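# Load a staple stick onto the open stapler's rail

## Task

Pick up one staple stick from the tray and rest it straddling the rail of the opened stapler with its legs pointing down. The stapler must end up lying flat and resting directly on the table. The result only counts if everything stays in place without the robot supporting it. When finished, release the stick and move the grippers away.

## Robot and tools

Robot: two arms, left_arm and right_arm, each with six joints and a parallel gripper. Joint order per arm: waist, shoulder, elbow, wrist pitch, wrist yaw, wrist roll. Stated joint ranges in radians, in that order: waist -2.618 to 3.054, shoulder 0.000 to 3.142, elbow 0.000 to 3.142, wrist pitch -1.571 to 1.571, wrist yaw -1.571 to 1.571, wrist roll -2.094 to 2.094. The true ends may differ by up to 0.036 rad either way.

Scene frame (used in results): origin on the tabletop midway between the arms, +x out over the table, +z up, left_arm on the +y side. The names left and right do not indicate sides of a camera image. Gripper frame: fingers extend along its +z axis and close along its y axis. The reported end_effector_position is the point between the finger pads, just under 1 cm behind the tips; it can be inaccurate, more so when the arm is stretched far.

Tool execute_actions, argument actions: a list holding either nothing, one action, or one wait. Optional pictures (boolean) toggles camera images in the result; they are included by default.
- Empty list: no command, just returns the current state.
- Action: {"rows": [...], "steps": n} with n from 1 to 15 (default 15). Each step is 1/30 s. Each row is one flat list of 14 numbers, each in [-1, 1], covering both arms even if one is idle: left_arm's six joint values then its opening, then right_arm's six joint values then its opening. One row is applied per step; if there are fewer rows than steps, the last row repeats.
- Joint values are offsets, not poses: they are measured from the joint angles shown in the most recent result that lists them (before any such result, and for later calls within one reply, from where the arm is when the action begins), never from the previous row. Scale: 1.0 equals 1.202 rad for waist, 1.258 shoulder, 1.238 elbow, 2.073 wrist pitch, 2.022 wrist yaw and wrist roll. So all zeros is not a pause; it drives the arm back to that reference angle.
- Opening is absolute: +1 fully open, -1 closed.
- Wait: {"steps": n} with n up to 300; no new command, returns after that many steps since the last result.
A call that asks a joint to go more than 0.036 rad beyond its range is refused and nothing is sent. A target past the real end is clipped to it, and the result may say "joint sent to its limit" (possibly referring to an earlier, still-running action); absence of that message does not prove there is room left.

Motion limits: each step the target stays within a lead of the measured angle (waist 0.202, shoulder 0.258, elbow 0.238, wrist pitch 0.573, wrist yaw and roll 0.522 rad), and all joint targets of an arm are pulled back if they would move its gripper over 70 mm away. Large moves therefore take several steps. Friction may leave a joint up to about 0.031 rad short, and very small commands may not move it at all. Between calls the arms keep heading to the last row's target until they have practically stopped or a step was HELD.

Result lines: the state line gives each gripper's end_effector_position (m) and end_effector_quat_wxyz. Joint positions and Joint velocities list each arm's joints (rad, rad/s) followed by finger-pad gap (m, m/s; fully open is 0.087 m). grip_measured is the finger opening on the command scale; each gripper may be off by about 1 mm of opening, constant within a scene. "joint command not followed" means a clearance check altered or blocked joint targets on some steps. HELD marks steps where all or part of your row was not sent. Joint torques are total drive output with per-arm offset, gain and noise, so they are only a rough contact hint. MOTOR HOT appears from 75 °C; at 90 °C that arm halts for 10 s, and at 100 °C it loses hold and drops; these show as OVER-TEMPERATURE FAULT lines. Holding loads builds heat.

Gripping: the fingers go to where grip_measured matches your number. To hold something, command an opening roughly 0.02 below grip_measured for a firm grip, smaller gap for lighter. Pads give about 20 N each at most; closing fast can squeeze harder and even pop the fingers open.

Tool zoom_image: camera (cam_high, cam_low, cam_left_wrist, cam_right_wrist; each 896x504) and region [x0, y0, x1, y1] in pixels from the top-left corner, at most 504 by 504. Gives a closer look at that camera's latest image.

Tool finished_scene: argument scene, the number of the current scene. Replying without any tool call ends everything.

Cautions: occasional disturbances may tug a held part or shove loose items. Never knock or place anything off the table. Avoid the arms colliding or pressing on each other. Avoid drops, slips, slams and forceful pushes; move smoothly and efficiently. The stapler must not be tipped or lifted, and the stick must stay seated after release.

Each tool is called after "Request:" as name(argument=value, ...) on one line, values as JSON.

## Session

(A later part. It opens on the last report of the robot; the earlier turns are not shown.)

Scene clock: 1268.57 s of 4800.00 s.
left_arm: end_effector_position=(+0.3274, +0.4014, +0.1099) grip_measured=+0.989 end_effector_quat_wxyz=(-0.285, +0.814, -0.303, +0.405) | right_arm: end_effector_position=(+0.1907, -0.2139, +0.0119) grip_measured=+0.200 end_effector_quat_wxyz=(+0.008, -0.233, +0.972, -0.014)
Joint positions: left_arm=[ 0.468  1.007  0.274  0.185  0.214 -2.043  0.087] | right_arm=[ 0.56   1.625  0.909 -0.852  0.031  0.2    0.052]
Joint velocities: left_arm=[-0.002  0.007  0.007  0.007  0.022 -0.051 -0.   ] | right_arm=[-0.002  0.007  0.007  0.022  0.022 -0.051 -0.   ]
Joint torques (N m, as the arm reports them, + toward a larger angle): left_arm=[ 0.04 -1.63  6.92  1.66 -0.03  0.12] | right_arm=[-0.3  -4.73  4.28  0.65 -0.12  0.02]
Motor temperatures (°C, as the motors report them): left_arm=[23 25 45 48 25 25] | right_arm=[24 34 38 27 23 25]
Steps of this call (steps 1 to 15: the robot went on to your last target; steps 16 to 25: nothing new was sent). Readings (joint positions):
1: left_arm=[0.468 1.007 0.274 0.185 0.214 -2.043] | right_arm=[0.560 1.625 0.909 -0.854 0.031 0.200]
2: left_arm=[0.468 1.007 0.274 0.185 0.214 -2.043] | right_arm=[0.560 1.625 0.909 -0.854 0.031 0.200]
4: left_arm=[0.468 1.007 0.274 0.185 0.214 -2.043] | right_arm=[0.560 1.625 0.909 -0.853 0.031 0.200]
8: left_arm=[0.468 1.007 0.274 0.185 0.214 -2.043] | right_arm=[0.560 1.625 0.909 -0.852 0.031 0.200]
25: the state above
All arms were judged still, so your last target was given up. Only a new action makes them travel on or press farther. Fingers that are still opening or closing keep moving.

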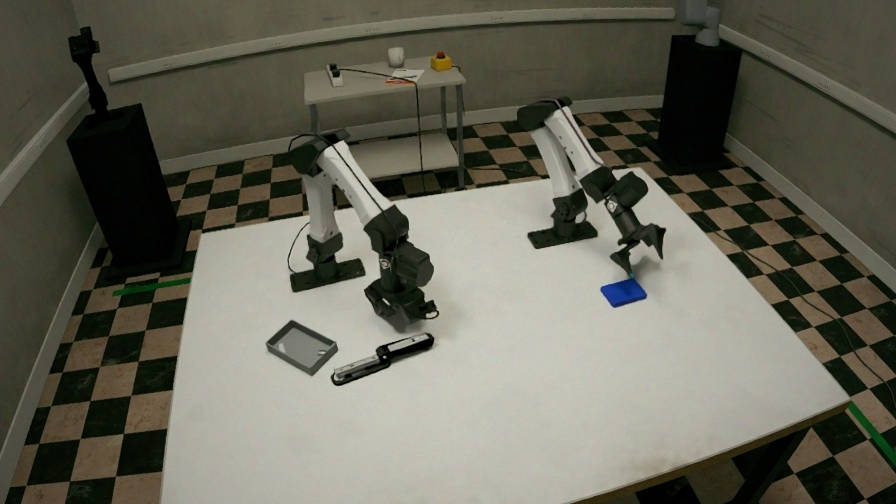

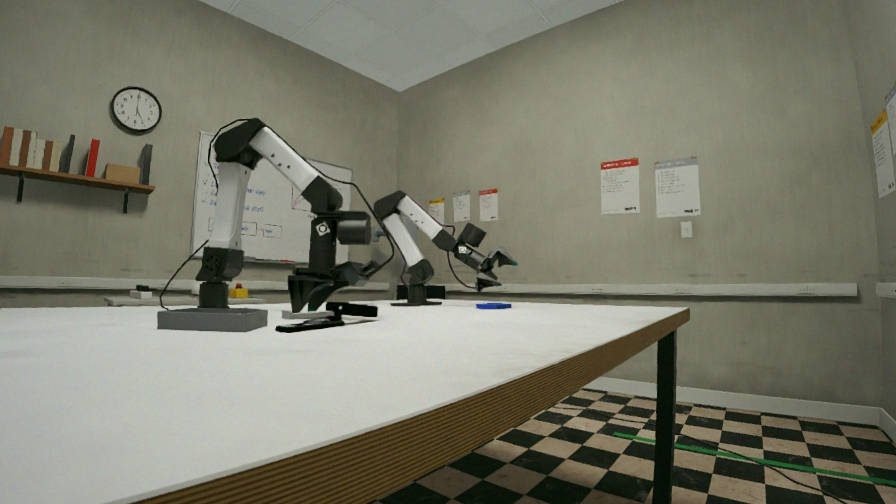

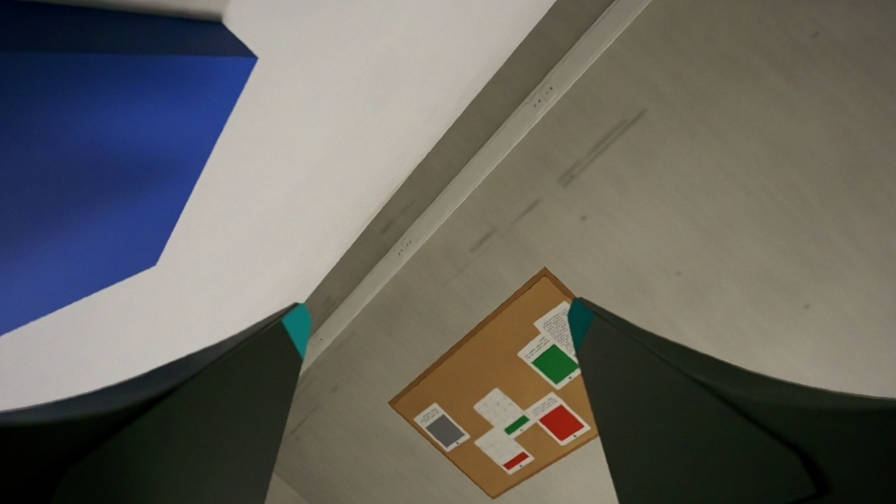

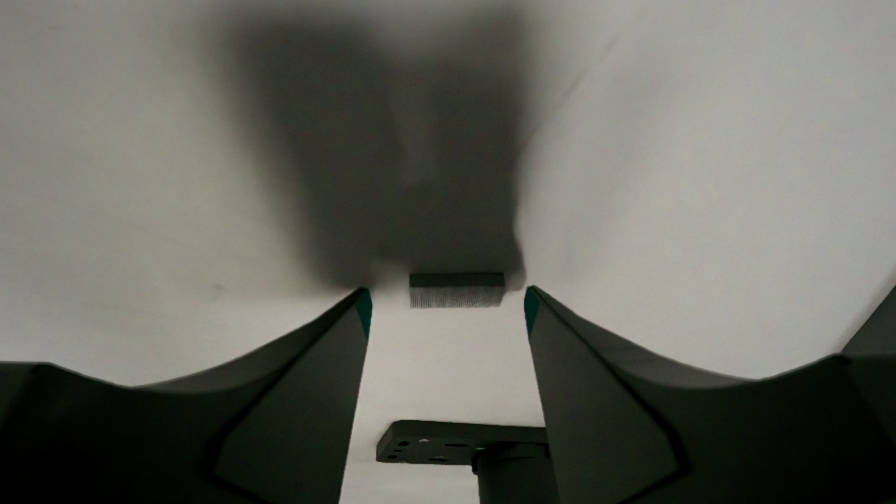

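Request:
execute_actions(actions=[{"rows":[[0,0,0,0,0,0,1,0,0,-0.032,0.014,0,0,0.2]],"steps":15}])

Scene clock: 1271.80 s of 4800.00 s.
left_arm: end_effector_position=(+0.3274, +0.4014, +0.1099) grip_measured=+0.989 end_effector_quat_wxyz=(-0.285, +0.814, -0.303, +0.405) | right_arm: end_effector_position=(+0.1876, -0.2164, +0.0085) grip_measured=+0.200 end_effector_quat_wxyz=(+0.004, -0.233, +0.972, -0.015)
Joint positions: left_arm=[ 0.468  1.007  0.274  0.185  0.214 -2.043  0.087] | right_arm=[ 0.56   1.625  0.893 -0.844  0.031  0.2    0.052]
Joint velocities: left_arm=[ 0.007 -0.002 -0.007  0.037 -0.007  0.007 -0.001] | right_arm=[-0.007  0.002 -0.012 -0.081  0.022  0.037 -0.001]
Joint torques (N m, as the arm reports them, + toward a larger angle): left_arm=[-0.02 -1.7   6.89  1.64 -0.01  0.09] | right_arm=[-0.3  -5.72  4.06  0.67 -0.13  0.02]
Motor temperatures (°C, as the motors report them): left_arm=[23 25 45 48 25 25] | right_arm=[24 34 38 27 23 25]
Steps of this call (steps 1 to 82: nothing new was sent; steps 83 to 97: all 15 steps of this action). Readings (joint positions):
83: left_arm=[0.468 1.007 0.274 0.185 0.214 -2.043] | right_arm=[0.560 1.625 0.907 -0.849 0.031 0.200]
84: left_arm=[0.468 1.007 0.274 0.185 0.214 -2.043] | right_arm=[0.560 1.625 0.903 -0.846 0.031 0.200]
86: left_arm=[0.468 1.007 0.274 0.185 0.214 -2.043] | right_arm=[0.560 1.625 0.896 -0.844 0.031 0.200]
90: left_arm=[0.468 1.007 0.274 0.185 0.214 -2.043] | right_arm=[0.560 1.625 0.893 -0.844 0.031 0.200]
97: the state above

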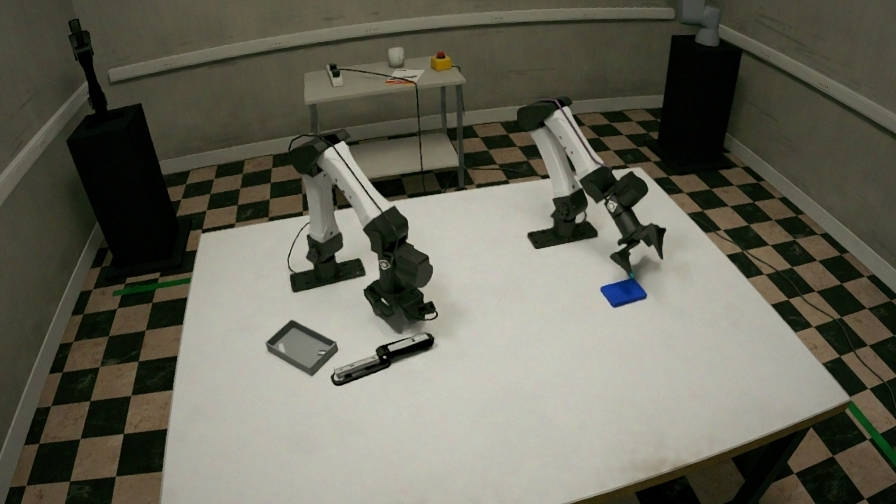

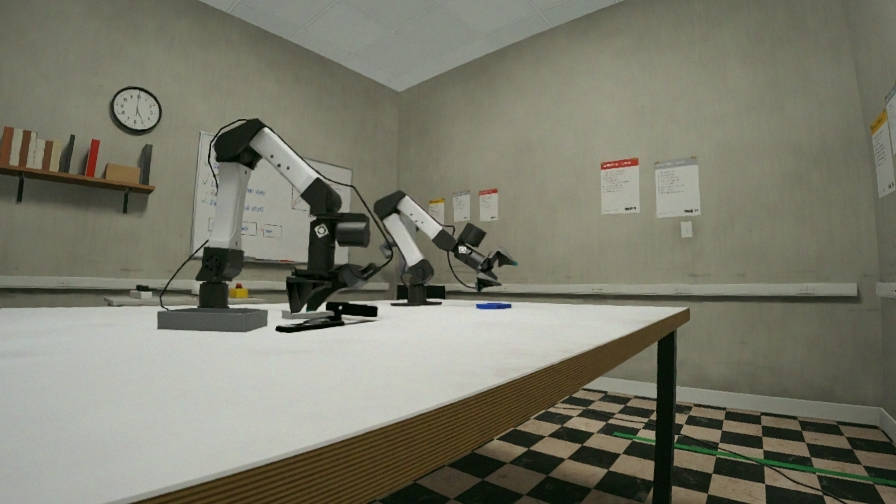

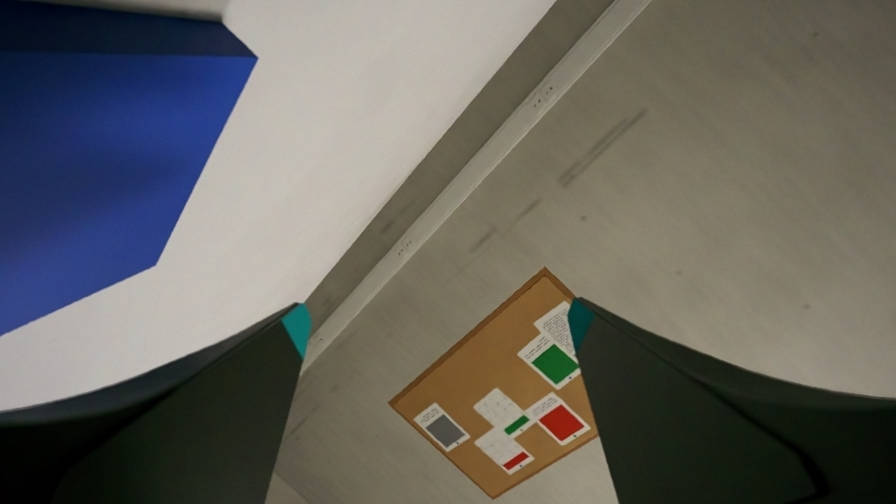

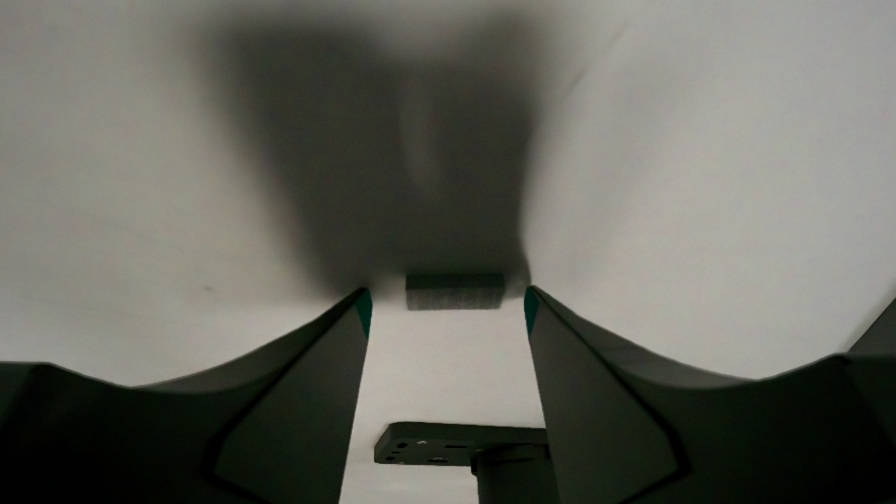

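Request:
execute_actions(actions=[{"rows":[[0,0,0,0,0,0,1,0,0,-0.015,0.016,0,0,0.2],[0,0,0,0,0,0,1,0,0,-0.015,0.016,0,0,0.2],[0,0,0,0,0,0,1,0,0,-0.015,0.016,0,0,0.2],[0,0,0,0,0,0,1,0,0,-0.015,0.016,0,0,0.2],[0,0,0,0,0,0,1,0,0,-0.015,0.016,0,0,0.1],[0,0,0,0,0,0,1,0,0,-0.015,0.016,0,0,-0.1],[0,0,0,0,0,0,1,0,0,-0.015,0.016,0,0,-0.2],[0,0,0,0,0,0,1,0,0,-0.015,0.016,0,0,-0.3],[0,0,0,0,0,0,1,0,0,-0.015,0.016,0,0,-0.34],[0,0,0,0,0,0,1,0,0,-0.015,0.016,0,0,-0.36],[0,0,0,0,0,0,1,0,0,-0.015,0.016,0,0,-0.38],[0,0,0,0,0,0,1,0,0,-0.015,0.016,0,0,-0.42]],"steps":15}], pictures=false)

Request:
execute_actions(actions=[{"steps":15}])

Scene clock: 1286.17 s of 4800.00 s.
left_arm: end_effector_position=(+0.3274, +0.4014, +0.1099) grip_measured=+0.989 end_effector_quat_wxyz=(-0.285, +0.814, -0.303, +0.405) | right_arm: end_effector_position=(+0.1895, -0.2148, +0.0081) grip_measured=-0.348 end_effector_quat_wxyz=(+0.009, -0.233, +0.972, -0.013)
Joint positions: left_arm=[ 0.468  1.007  0.274  0.185  0.214 -2.043  0.087] | right_arm=[ 0.56   1.625  0.893 -0.834  0.031  0.2    0.028]
Joint velocities: left_arm=[ 0.002  0.007 -0.007 -0.037 -0.037  0.022  0.   ] | right_arm=[-0.002 -0.002 -0.022  0.007 -0.022  0.022  0.001]
Joint torques (N m, as the arm reports them, + toward a larger angle): left_arm=[ 0.   -1.61  6.93  1.65  0.    0.11] | right_arm=[-0.27 -5.72  4.47  0.71 -0.13  0.02]
Motor temperatures (°C, as the motors report them): left_arm=[23 25 45 48 25 25] | right_arm=[24 34 38 27 23 25]
Steps of this call (steps 1 to 15: the robot went on to your last target; steps 16 to 90: nothing new was sent; then 10.87 s passed at rest; steps 91 to 105: all 15 steps of this action). Readings (joint positions):
91: left_arm=[0.468 1.007 0.274 0.185 0.214 -2.043] | right_arm=[0.560 1.625 0.893 -0.843 0.031 0.200]
92: left_arm=[0.468 1.007 0.274 0.185 0.214 -2.043] | right_arm=[0.560 1.625 0.893 -0.843 0.031 0.200]
94: left_arm=[0.468 1.007 0.274 0.185 0.214 -2.043] | right_arm=[0.560 1.625 0.893 -0.843 0.031 0.200]
98: left_arm=[0.468 1.007 0.274 0.185 0.214 -2.043] | right_arm=[0.560 1.625 0.893 -0.836 0.031 0.200]
105: the state above

Scene clock: 1286.67 s of 4800.00 s.
left_arm: end_effector_position=(+0.3274, +0.4014, +0.1099) grip_measured=+0.989 end_effector_quat_wxyz=(-0.285, +0.814, -0.303, +0.405) | right_arm: end_effector_position=(+0.1895, -0.2148, +0.0081) grip_measured=-0.348 end_effector_quat_wxyz=(+0.009, -0.233, +0.972, -0.013)
Joint positions: left_arm=[ 0.468  1.007  0.274  0.185  0.214 -2.043  0.087] | right_arm=[ 0.56   1.625  0.893 -0.834  0.031  0.2    0.028]
Joint velocities: left_arm=[-0.002  0.007 -0.007 -0.022 -0.022 -0.007 -0.001] | right_arm=[ 0.002  0.007 -0.017 -0.066 -0.066  0.007  0.002]
Joint torques (N m, as the arm reports them, + toward a larger angle): left_arm=[-0.01 -1.63  6.85  1.67  0.    0.08] | right_arm=[-0.3  -5.73  4.45  0.71 -0.12  0.02]
Motor temperatures (°C, as the motors report them): left_arm=[23 25 45 48 25 25] | right_arm=[24 34 38 27 23 25]
Steps of this call (steps 1 to 15: the robot went on to your last target). Readings (joint positions):
1: left_arm=[0.468 1.007 0.274 0.185 0.214 -2.043] | right_arm=[0.560 1.625 0.893 -0.834 0.031 0.200]
2: left_arm=[0.468 1.007 0.274 0.185 0.214 -2.043] | right_arm=[0.560 1.625 0.893 -0.834 0.031 0.200]
4: left_arm=[0.468 1.007 0.274 0.185 0.214 -2.043] | right_arm=[0.560 1.625 0.893 -0.834 0.031 0.200]
8: left_arm=[0.468 1.007 0.274 0.185 0.214 -2.043] | right_arm=[0.560 1.625 0.893 -0.834 0.031 0.200]
15: the state above
All arms were judged still, so your last target was given up. Only a new action makes them travel on or press farther. Fingers that are still opening or closing keep moving.

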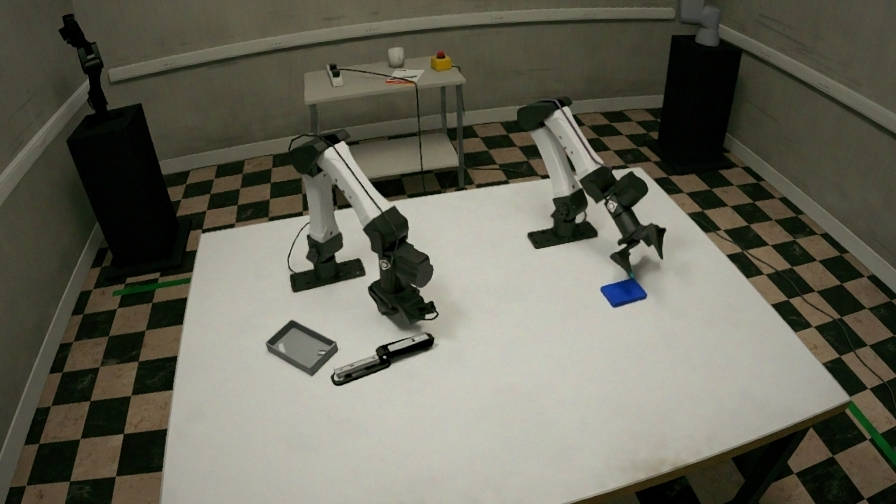

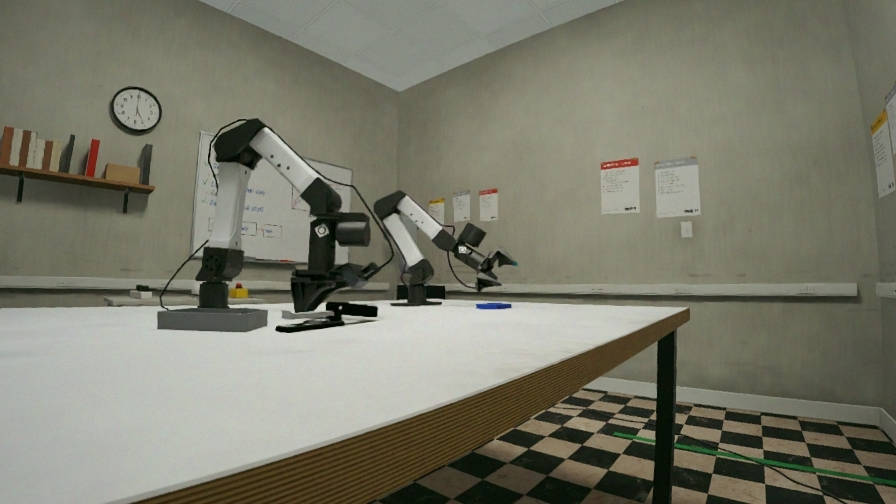

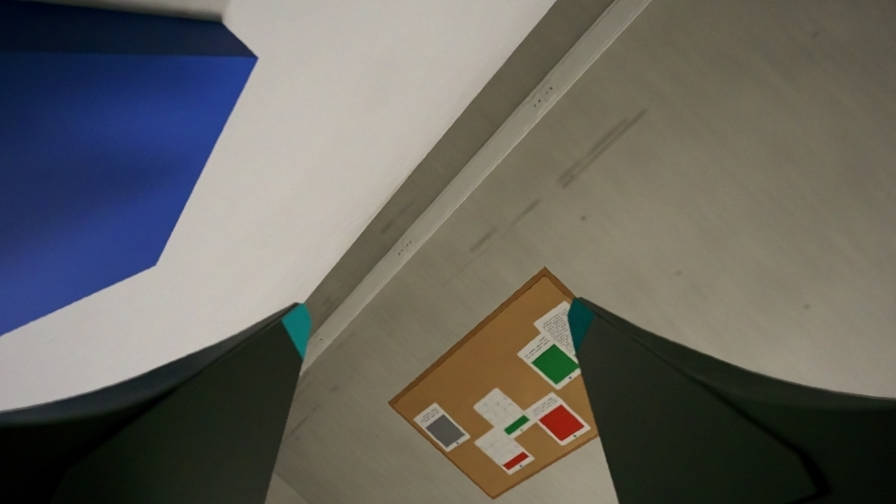

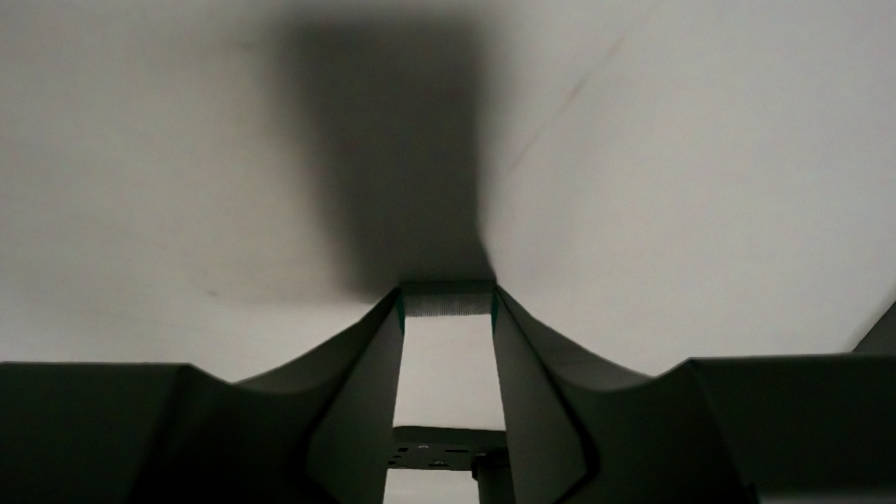

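Request:
execute_actions(actions=[{"rows":[[0,0,0,0,0,0,1,0,0,0.05,-0.03,0,0,-0.38],[0,0,0,0,0,0,1,0,0,0.1,-0.06,0,0,-0.38],[0,0,0,0,0,0,1,0,0,0.15,-0.09,0,0,-0.38],[0,0,0,0,0,0,1,0,0,0.2,-0.12,0,0,-0.38],[0,0,0,0,0,0,1,0,0,0.25,-0.15,0,0,-0.38]],"steps":15}], pictures=false)

Request:
execute_actions(actions=[{"steps":10}], pictures=false)

Scene clock: 1294.77 s of 4800.00 s.
left_arm: end_effector_position=(+0.3274, +0.4014, +0.1099) grip_measured=+0.989 end_effector_quat_wxyz=(-0.285, +0.814, -0.303, +0.405) | right_arm: end_effector_position=(+0.2145, -0.1950, +0.0778) grip_measured=-0.348 end_effector_quat_wxyz=(+0.020, -0.233, +0.972, -0.008)
Joint positions: left_arm=[ 0.468  1.007  0.274  0.185  0.214 -2.043  0.087] | right_arm=[ 0.56   1.626  1.192 -1.107  0.031  0.2    0.028]
Joint velocities: left_arm=[-0.002 -0.012 -0.002 -0.007  0.037 -0.007  0.001] | right_arm=[ 0.007 -0.002 -0.002 -0.198 -0.007 -0.022 -0.   ]
Joint torques (N m, as the arm reports them, + toward a larger angle): left_arm=[ 0.03 -1.47  6.84  1.66 -0.01  0.1 ] | right_arm=[-0.29 -6.38  7.64  0.41 -0.12  0.03]
Motor temperatures (°C, as the motors report them): left_arm=[23 25 45 48 25 25] | right_arm=[24 34 37 27 23 25]
Steps of this call (steps 1 to 90: nothing new was sent; then 4.60 s passed at rest; steps 91 to 105: all 15 steps of this action). Readings (joint positions):
91: left_arm=[0.468 1.007 0.274 0.185 0.214 -2.043] | right_arm=[0.560 1.625 0.897 -0.842 0.031 0.200]
92: left_arm=[0.468 1.007 0.274 0.185 0.214 -2.043] | right_arm=[0.560 1.625 0.914 -0.866 0.031 0.200]
94: left_arm=[0.468 1.007 0.274 0.185 0.214 -2.043] | right_arm=[0.560 1.626 0.996 -0.944 0.031 0.200]
98: left_arm=[0.468 1.007 0.274 0.185 0.214 -2.043] | right_arm=[0.560 1.626 1.180 -1.030 0.031 0.200]
105: the state above

Scene clock: 1295.10 s of 4800.00 s.
left_arm: end_effector_position=(+0.3274, +0.4014, +0.1099) grip_measured=+0.989 end_effector_quat_wxyz=(-0.285, +0.814, -0.303, +0.405) | right_arm: end_effector_position=(+0.2104, -0.1982, +0.0785) grip_measured=-0.348 end_effector_quat_wxyz=(+0.011, -0.233, +0.972, -0.012)
Joint positions: left_arm=[ 0.468  1.007  0.274  0.185  0.214 -2.043  0.087] | right_arm=[ 0.56   1.626  1.192 -1.128  0.031  0.2    0.028]
Joint velocities: left_arm=[-0.012 -0.012 -0.002  0.022 -0.051  0.022 -0.001] | right_arm=[ 0.007  0.027  0.027 -0.007  0.051 -0.022  0.   ]
Joint torques (N m, as the arm reports them, + toward a larger angle): left_arm=[ 0.   -1.57  6.87  1.66 -0.02  0.11] | right_arm=[-0.3  -6.27  7.52  0.31 -0.12  0.02]
Motor temperatures (°C, as the motors report them): left_arm=[23 25 45 48 25 25] | right_arm=[24 34 38 27 23 25]
Steps of this call (steps 1 to 10: the robot went on to your last target). Readings (joint positions):
1: left_arm=[0.468 1.007 0.274 0.185 0.214 -2.043] | right_arm=[0.560 1.626 1.192 -1.112 0.031 0.200]
2: left_arm=[0.468 1.007 0.274 0.185 0.214 -2.043] | right_arm=[0.560 1.626 1.192 -1.116 0.031 0.200]
4: left_arm=[0.468 1.007 0.274 0.185 0.214 -2.043] | right_arm=[0.560 1.626 1.192 -1.121 0.031 0.200]
8: left_arm=[0.468 1.007 0.274 0.185 0.214 -2.043] | right_arm=[0.560 1.626 1.192 -1.127 0.031 0.200]
10: the state above

Request:
execute_actions(actions=[{"rows":[[0,0,0,0,0,0,1,-0.06,0.05,0.07,-0.01,0,-0.025,-0.38],[0,0,0,0,0,0,1,-0.06,0.05,0.07,-0.01,0,-0.025,-0.38],[0,0,0,0,0,0,1,-0.12,0.1,0.14,-0.02,0,-0.05,-0.38],[0,0,0,0,0,0,1,-0.12,0.1,0.14,-0.02,0,-0.05,-0.38],[0,0,0,0,0,0,1,-0.18,0.16,0.21,-0.03,0,-0.075,-0.38],[0,0,0,0,0,0,1,-0.18,0.16,0.21,-0.03,0,-0.075,-0.38],[0,0,0,0,0,0,1,-0.24,0.22,0.28,-0.04,0,-0.1,-0.38],[0,0,0,0,0,0,1,-0.24,0.22,0.28,-0.04,0,-0.1,-0.38],[0,0,0,0,0,0,1,-0.3,0.28,0.35,-0.05,0,-0.125,-0.38],[0,0,0,0,0,0,1,-0.3,0.28,0.35,-0.05,0,-0.125,-0.38],[0,0,0,0,0,0,1,-0.37,0.34,0.42,-0.06,0,-0.15,-0.38],[0,0,0,0,0,0,1,-0.37,0.34,0.42,-0.06,0,-0.15,-0.38],[0,0,0,0,0,0,1,-0.43,0.395,0.48,-0.065,0,-0.175,-0.38]],"steps":15}], pictures=false)

Request:
execute_actions(actions=[{"steps":30}])

Scene clock: 1308.47 s of 4800.00 s.
left_arm: end_effector_position=(+0.3274, +0.4014, +0.1099) grip_measured=+0.989 end_effector_quat_wxyz=(-0.285, +0.814, -0.303, +0.405) | right_arm: end_effector_position=(+0.3786, -0.2951, +0.0636) grip_measured=-0.349 end_effector_quat_wxyz=(+0.001, -0.126, +0.992, -0.013)
Joint positions: left_arm=[ 0.468  1.007  0.274  0.185  0.214 -2.043  0.087] | right_arm=[ 0.068  2.096  1.741 -1.214  0.027 -0.074  0.028]
Joint velocities: left_arm=[-0.012  0.007 -0.017 -0.007  0.007  0.022 -0.   ] | right_arm=[-0.901  0.628  0.447  0.007  0.081 -0.462 -0.001]
Joint torques (N m, as the arm reports them, + toward a larger angle): left_arm=[ 0.05 -1.7   6.86  1.66 -0.01  0.11] | right_arm=[  2.06 -11.05   8.22  -0.08  -0.23  -0.1 ]
Motor temperatures (°C, as the motors report them): left_arm=[23 25 45 48 25 25] | right_arm=[24 35 38 27 23 25]
Steps of this call (steps 1 to 30: the robot went on to your last target; steps 31 to 100: nothing new was sent; then 9.53 s passed at rest; steps 101 to 115: all 15 steps of this action). Readings (joint positions):
101: left_arm=[0.468 1.007 0.274 0.185 0.214 -2.043] | right_arm=[0.552 1.632 1.201 -1.138 0.028 0.193]
102: left_arm=[0.468 1.007 0.274 0.185 0.214 -2.043] | right_arm=[0.537 1.646 1.220 -1.144 0.028 0.186]
104: left_arm=[0.468 1.007 0.274 0.185 0.214 -2.043] | right_arm=[0.479 1.697 1.288 -1.160 0.025 0.159]
108: left_arm=[0.468 1.007 0.274 0.185 0.214 -2.043] | right_arm=[0.328 1.841 1.466 -1.178 0.024 0.083]
115: the state above

Scene clock: 1309.47 s of 4800.00 s.
left_arm: end_effector_position=(+0.3274, +0.4014, +0.1099) grip_measured=+0.989 end_effector_quat_wxyz=(-0.285, +0.814, -0.303, +0.405) | right_arm: end_effector_position=(+0.3745, -0.3111, +0.0575) grip_measured=-0.348 end_effector_quat_wxyz=(-0.025, -0.147, +0.989, -0.018)
Joint positions: left_arm=[ 0.468  1.007  0.274  0.185  0.214 -2.043  0.087] | right_arm=[ 0.038  2.125  1.751 -1.246  0.035 -0.146  0.028]
Joint velocities: left_arm=[ 0.002  0.002  0.002 -0.081 -0.037 -0.081 -0.001] | right_arm=[ 0.002  0.002 -0.002 -0.007 -0.037 -0.022 -0.001]
Joint torques (N m, as the arm reports them, + toward a larger angle): left_arm=[-0.11 -1.58  6.86  1.64  0.01  0.1 ] | right_arm=[  0.09 -10.42   9.73   0.15  -0.18  -0.07]
Motor temperatures (°C, as the motors report them): left_arm=[23 25 45 48 25 25] | right_arm=[24 35 39 27 23 25]
Steps of this call (steps 1 to 30: the robot went on to your last target). Readings (joint positions):
1: left_arm=[0.468 1.007 0.274 0.185 0.214 -2.043] | right_arm=[0.042 2.112 1.749 -1.214 0.030 -0.088]
2: left_arm=[0.468 1.007 0.274 0.185 0.214 -2.043] | right_arm=[0.026 2.120 1.751 -1.217 0.033 -0.099]
4: left_arm=[0.468 1.007 0.274 0.185 0.214 -2.043] | right_arm=[0.018 2.125 1.751 -1.228 0.035 -0.115]
8: left_arm=[0.468 1.007 0.274 0.185 0.214 -2.043] | right_arm=[0.034 2.125 1.751 -1.240 0.035 -0.133]
30: the state above
All arms were judged still, so your last target was given up. Only a new action makes them travel on or press farther. Fingers that are still opening or closing keep moving.

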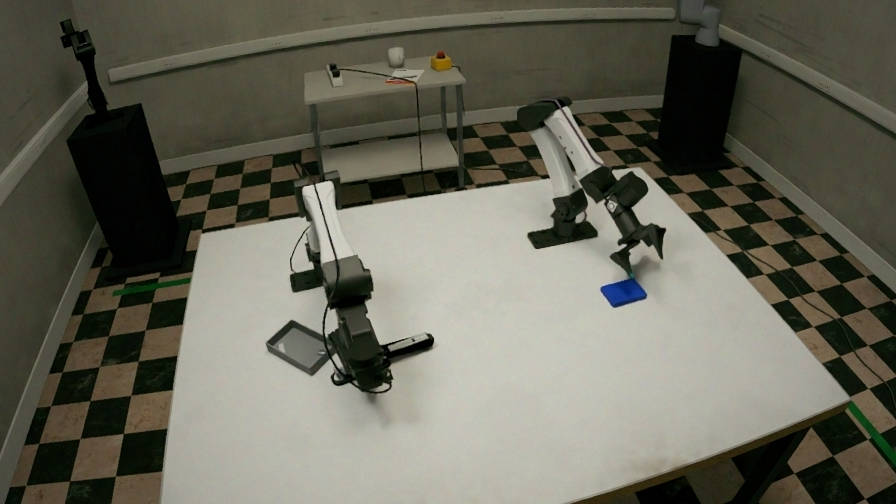

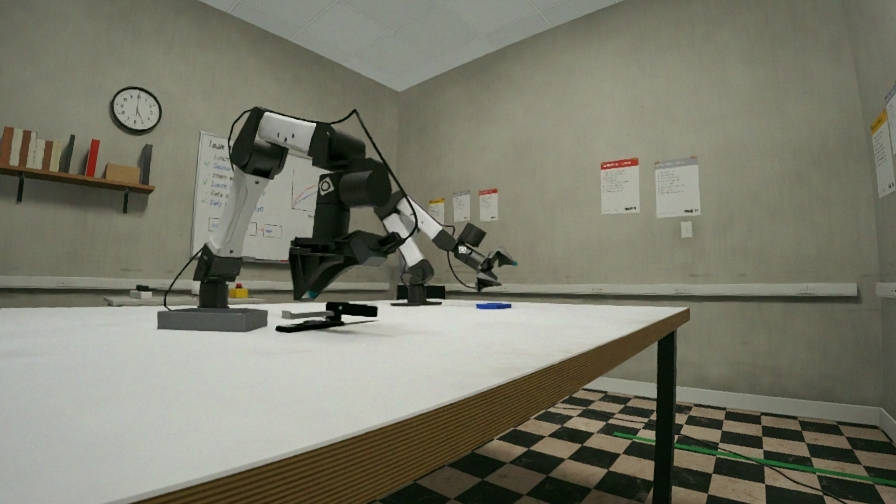

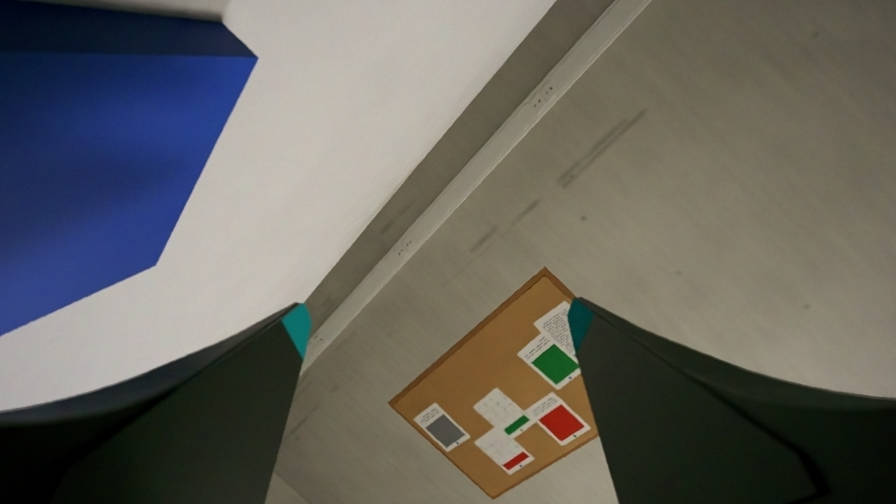

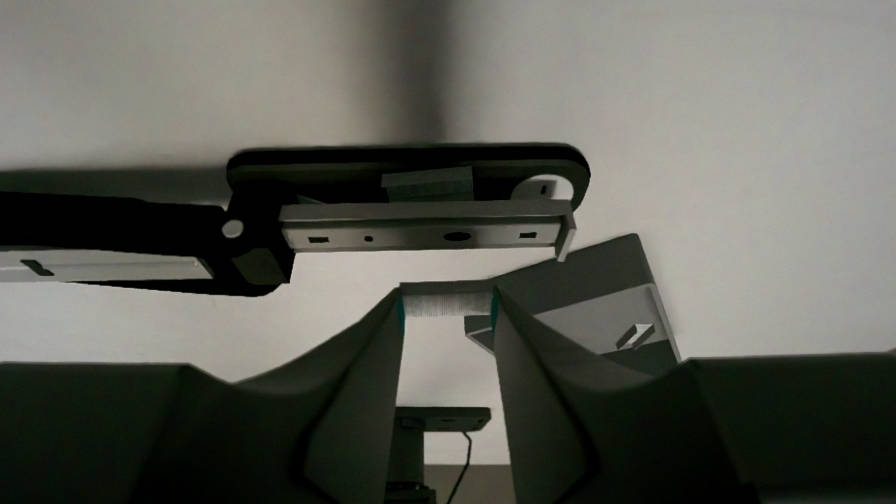

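Request:
execute_actions(actions=[{"rows":[[0,0,0,0,0,0,1,0,0,-0.045,0.035,0,0,-0.38]],"steps":15}], pictures=false)

Request:
execute_actions(actions=[{"steps":20}])

Scene clock: 1318.73 s of 4800.00 s.
left_arm: end_effector_position=(+0.3274, +0.4014, +0.1099) grip_measured=+0.989 end_effector_quat_wxyz=(-0.285, +0.814, -0.303, +0.405) | right_arm: end_effector_position=(+0.3778, -0.3106, +0.0479) grip_measured=-0.348 end_effector_quat_wxyz=(-0.016, -0.147, +0.989, -0.018)
Joint positions: left_arm=[ 0.468  1.007  0.274  0.185  0.214 -2.043  0.087] | right_arm=[ 0.038  2.125  1.716 -1.193  0.035 -0.146  0.028]
Joint velocities: left_arm=[ 0.002 -0.007 -0.012 -0.081 -0.022  0.022 -0.   ] | right_arm=[-0.002 -0.017  0.012  0.007 -0.051 -0.022  0.   ]
Joint torques (N m, as the arm reports them, + toward a larger angle): left_arm=[ 0.04 -1.66  6.94  1.66 -0.02  0.1 ] | right_arm=[ -0.29 -10.23   4.8    0.56  -0.14   0.02]
Motor temperatures (°C, as the motors report them): left_arm=[23 25 45 48 25 25] | right_arm=[24 38 40 27 23 25]
Steps of this call (steps 1 to 90: nothing new was sent; then 5.77 s passed at rest; steps 91 to 105: all 15 steps of this action). Readings (joint positions):
91: left_arm=[0.468 1.007 0.274 0.185 0.214 -2.043] | right_arm=[0.038 2.125 1.745 -1.239 0.035 -0.146]
92: left_arm=[0.468 1.007 0.274 0.185 0.214 -2.043] | right_arm=[0.038 2.125 1.738 -1.228 0.035 -0.146]
94: left_arm=[0.468 1.007 0.274 0.185 0.214 -2.043] | right_arm=[0.038 2.125 1.722 -1.214 0.035 -0.146]
98: left_arm=[0.468 1.007 0.274 0.185 0.214 -2.043] | right_arm=[0.038 2.125 1.716 -1.203 0.035 -0.146]
105: the state above

Scene clock: 1319.40 s of 4800.00 s.
left_arm: end_effector_position=(+0.3274, +0.4014, +0.1099) grip_measured=+0.989 end_effector_quat_wxyz=(-0.285, +0.814, -0.303, +0.405) | right_arm: end_effector_position=(+0.3783, -0.3105, +0.0479) grip_measured=-0.348 end_effector_quat_wxyz=(-0.015, -0.147, +0.989, -0.018)
Joint positions: left_arm=[ 0.468  1.007  0.274  0.185  0.214 -2.043  0.087] | right_arm=[ 0.038  2.125  1.716 -1.191  0.035 -0.146  0.028]
Joint velocities: left_arm=[-0.007 -0.007  0.017  0.037  0.051 -0.066 -0.   ] | right_arm=[ 0.007 -0.027  0.007  0.007  0.037 -0.022 -0.001]
Joint torques (N m, as the arm reports them, + toward a larger angle): left_arm=[-0.1  -1.6   6.88  1.64 -0.01  0.09] | right_arm=[ -0.29 -10.28   4.75   0.57  -0.14   0.02]
Motor temperatures (°C, as the motors report them): left_arm=[23 25 45 48 25 25] | right_arm=[24 38 40 27 23 25]
Steps of this call (steps 1 to 15: the robot went on to your last target; steps 16 to 20: nothing new was sent). Readings (joint positions):
1: left_arm=[0.468 1.007 0.274 0.185 0.214 -2.043] | right_arm=[0.038 2.125 1.716 -1.193 0.035 -0.146]
2: left_arm=[0.468 1.007 0.274 0.185 0.214 -2.043] | right_arm=[0.038 2.125 1.716 -1.193 0.035 -0.146]
4: left_arm=[0.468 1.007 0.274 0.185 0.214 -2.043] | right_arm=[0.038 2.125 1.716 -1.192 0.035 -0.146]
8: left_arm=[0.468 1.007 0.274 0.185 0.214 -2.043] | right_arm=[0.038 2.125 1.716 -1.192 0.035 -0.146]
20: the state above
All arms were judged still, so your last target was given up. Only a new action makes them travel on or press farther. Fingers that are still opening or closing keep moving.

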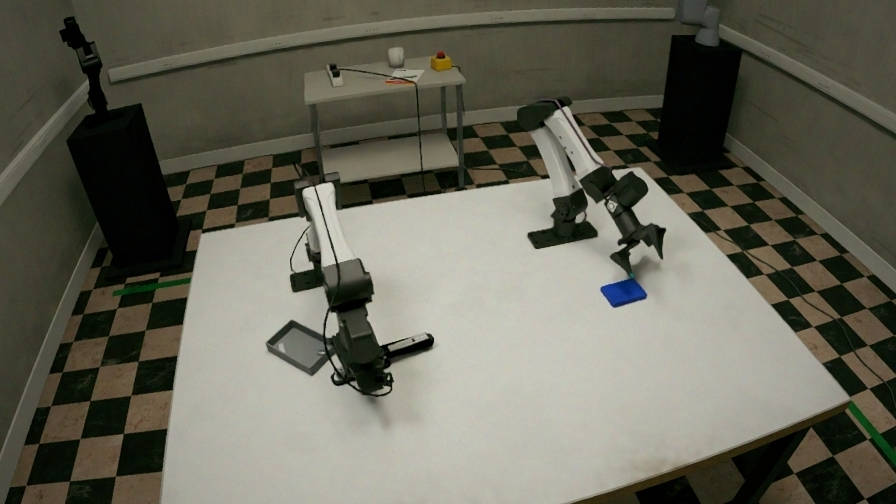

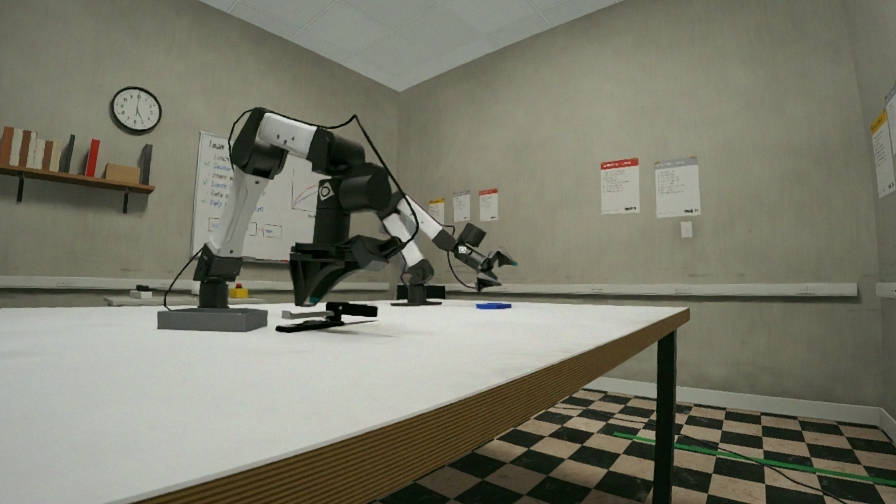

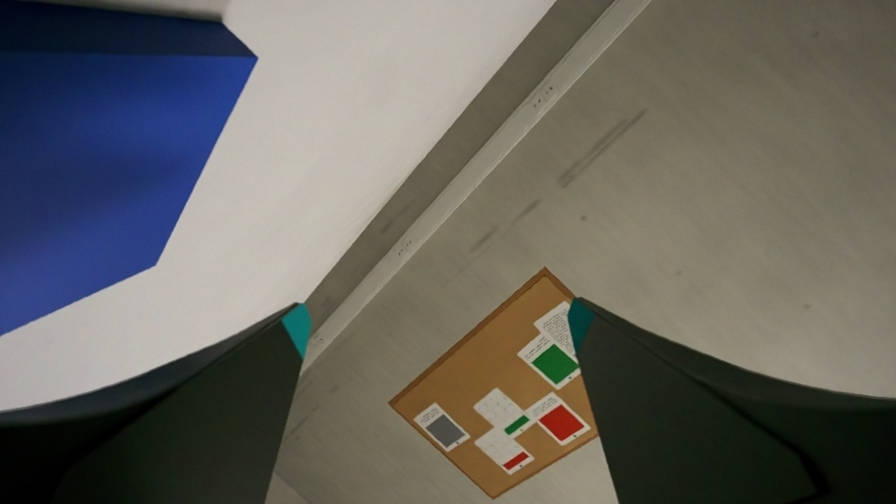

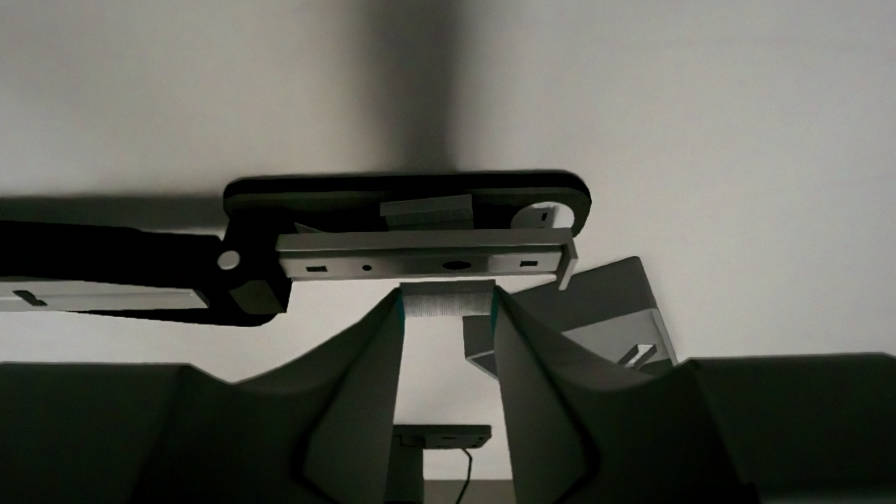

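Request:
zoom_image(camera="cam_low", region=[260, 270, 400, 345])

Region (260, 270, 400, 345) of cam_low's 896x504 image, scaled by 3.600, with more detail than that image has; it fills the top 270 rows of this view, and the rest is white.

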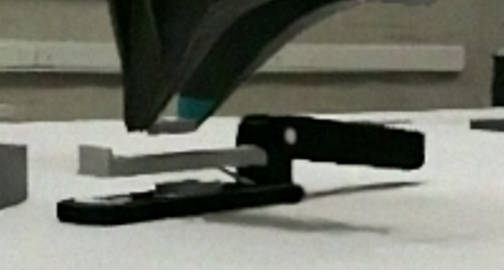

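Request:
execute_actions(actions=[{"rows":[[0,0,0,0,0,0,1,0,0,0,0.03,0,0,-0.38],[0,0,0,0,0,0,1,0,0,0,0.03,0,0,-0.38],[0,0,0,0,0,0,1,0,0,0,0.03,0,0,-0.38],[0,0,0,0,0,0,1,0,0,0,0.03,0,0,-0.38],[0,0,0,0,0,0,1,0,0,-0.036,0.03,0,0,-0.38]],"steps":15}], pictures=false)

Request:
execute_actions(actions=[{"steps":20}])

Request:
zoom_image(camera="cam_low", region=[260, 270, 400, 345])

Request:
zoom_image(camera="cam_right_wrist", region=[300, 220, 600, 360])

Scene clock: 1333.87 s of 4800.00 s.
left_arm: end_effector_position=(+0.3274, +0.4014, +0.1099) grip_measured=+0.989 end_effector_quat_wxyz=(-0.285, +0.814, -0.303, +0.405) | right_arm: end_effector_position=(+0.3821, -0.3099, +0.0414) grip_measured=-0.348 end_effector_quat_wxyz=(-0.005, -0.147, +0.989, -0.018)
Joint positions: left_arm=[ 0.468  1.007  0.274  0.185  0.214 -2.043  0.087] | right_arm=[ 0.038  2.125  1.694 -1.149  0.035 -0.146  0.028]
Joint velocities: left_arm=[-0.002  0.017 -0.017  0.022 -0.066 -0.066 -0.001] | right_arm=[-0.012  0.002  0.002  0.051 -0.022 -0.037 -0.   ]
Joint torques (N m, as the arm reports them, + toward a larger angle): left_arm=[-0.03 -1.72  6.89  1.64  0.01  0.1 ] | right_arm=[ -0.28 -10.27   4.69   0.63  -0.14   0.02]
Motor temperatures (°C, as the motors report them): left_arm=[23 25 45 48 25 25] | right_arm=[24 40 39 27 23 25]
Steps of this call (steps 1 to 90: nothing new was sent; then 10.97 s passed at rest; steps 91 to 105: all 15 steps of this action). Readings (joint positions):
91: left_arm=[0.468 1.007 0.274 0.185 0.214 -2.043] | right_arm=[0.038 2.125 1.716 -1.188 0.035 -0.146]
92: left_arm=[0.468 1.007 0.274 0.185 0.214 -2.043] | right_arm=[0.038 2.125 1.716 -1.180 0.035 -0.146]
94: left_arm=[0.468 1.007 0.274 0.185 0.214 -2.043] | right_arm=[0.038 2.125 1.716 -1.167 0.035 -0.146]
98: left_arm=[0.468 1.007 0.274 0.185 0.214 -2.043] | right_arm=[0.038 2.125 1.698 -1.152 0.035 -0.146]
105: the state above

Scene clock: 1334.53 s of 4800.00 s.
left_arm: end_effector_position=(+0.3274, +0.4014, +0.1099) grip_measured=+0.989 end_effector_quat_wxyz=(-0.285, +0.814, -0.303, +0.405) | right_arm: end_effector_position=(+0.3826, -0.3099, +0.0413) grip_measured=-0.348 end_effector_quat_wxyz=(-0.004, -0.147, +0.989, -0.018)
Joint positions: left_arm=[ 0.468  1.007  0.274  0.185  0.214 -2.043  0.087] | right_arm=[ 0.038  2.125  1.694 -1.147  0.035 -0.146  0.028]
Joint velocities: left_arm=[ 0.012 -0.012  0.002  0.022 -0.007  0.037  0.   ] | right_arm=[ 0.007 -0.007  0.002 -0.037  0.022 -0.11  -0.001]
Joint torques (N m, as the arm reports them, + toward a larger angle): left_arm=[-0.01 -1.66  6.89  1.65 -0.01  0.12] | right_arm=[ -0.3  -10.29   4.71   0.63  -0.14   0.03]
Motor temperatures (°C, as the motors report them): left_arm=[23 25 45 48 25 25] | right_arm=[24 40 39 27 23 25]
Steps of this call (steps 1 to 15: the robot went on to your last target; steps 16 to 20: nothing new was sent). Readings (joint positions):
1: left_arm=[0.468 1.007 0.274 0.185 0.214 -2.043] | right_arm=[0.038 2.125 1.694 -1.149 0.035 -0.146]
2: left_arm=[0.468 1.007 0.274 0.185 0.214 -2.043] | right_arm=[0.038 2.125 1.694 -1.148 0.035 -0.146]
4: left_arm=[0.468 1.007 0.274 0.185 0.214 -2.043] | right_arm=[0.038 2.125 1.694 -1.148 0.035 -0.146]
8: left_arm=[0.468 1.007 0.274 0.185 0.214 -2.043] | right_arm=[0.038 2.125 1.694 -1.148 0.035 -0.146]
20: the state above
All arms were judged still, so your last target was given up. Only a new action makes them travel on or press farther. Fingers that are still opening or closing keep moving.

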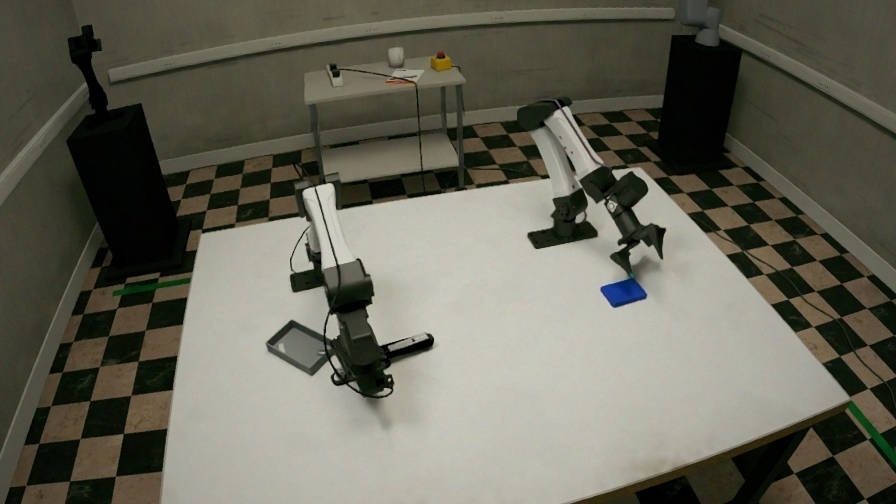

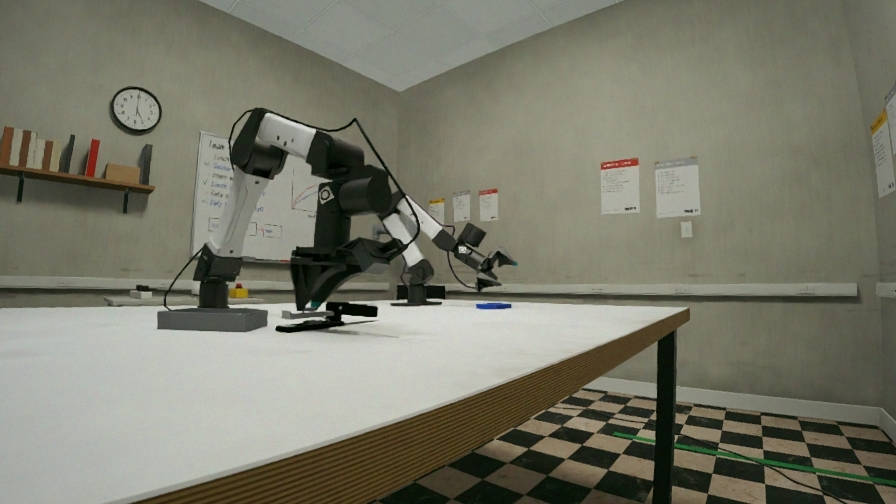

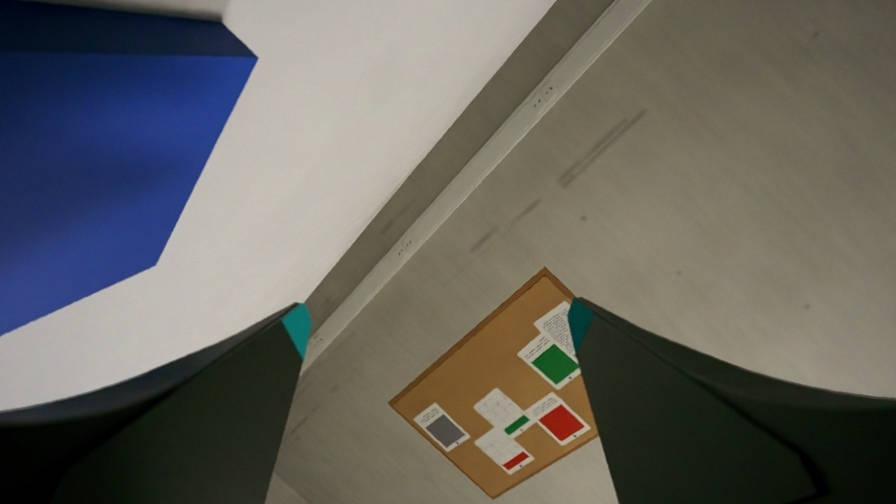

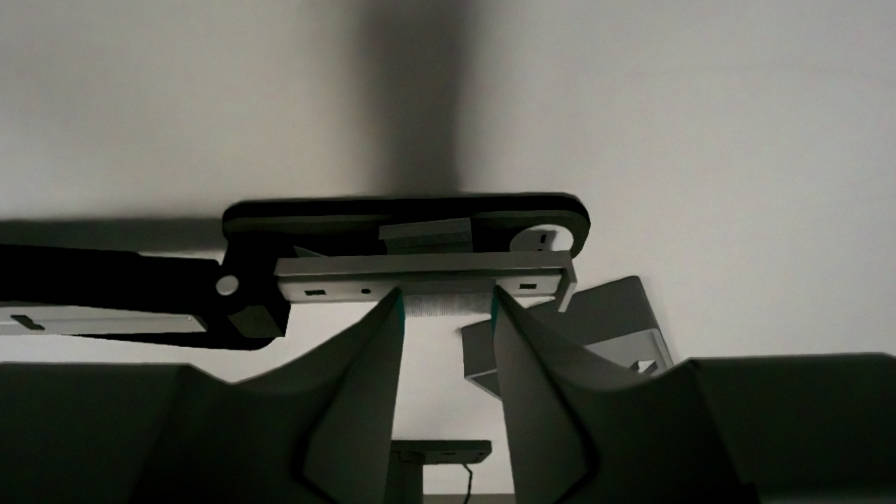

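Region (260, 270, 400, 345) of cam_low's 896x504 image, scaled by 3.600, with more detail than that image has; it fills the top 270 rows of this view, and the rest is white.

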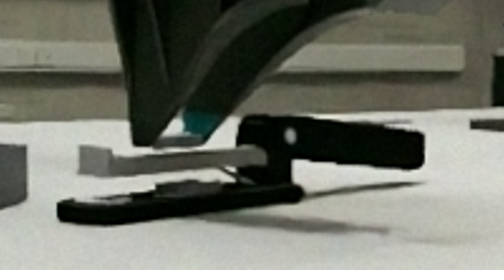

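Region (300, 220, 600, 360) of cam_right_wrist's 896x504 image, scaled by 1.680, with more detail than that image has; it fills the top 235 rows of this view, and the rest is white.

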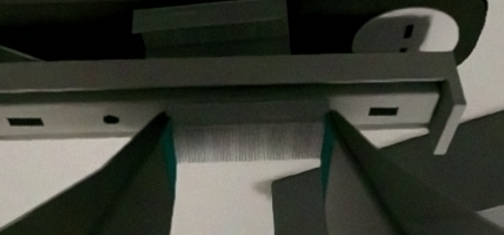

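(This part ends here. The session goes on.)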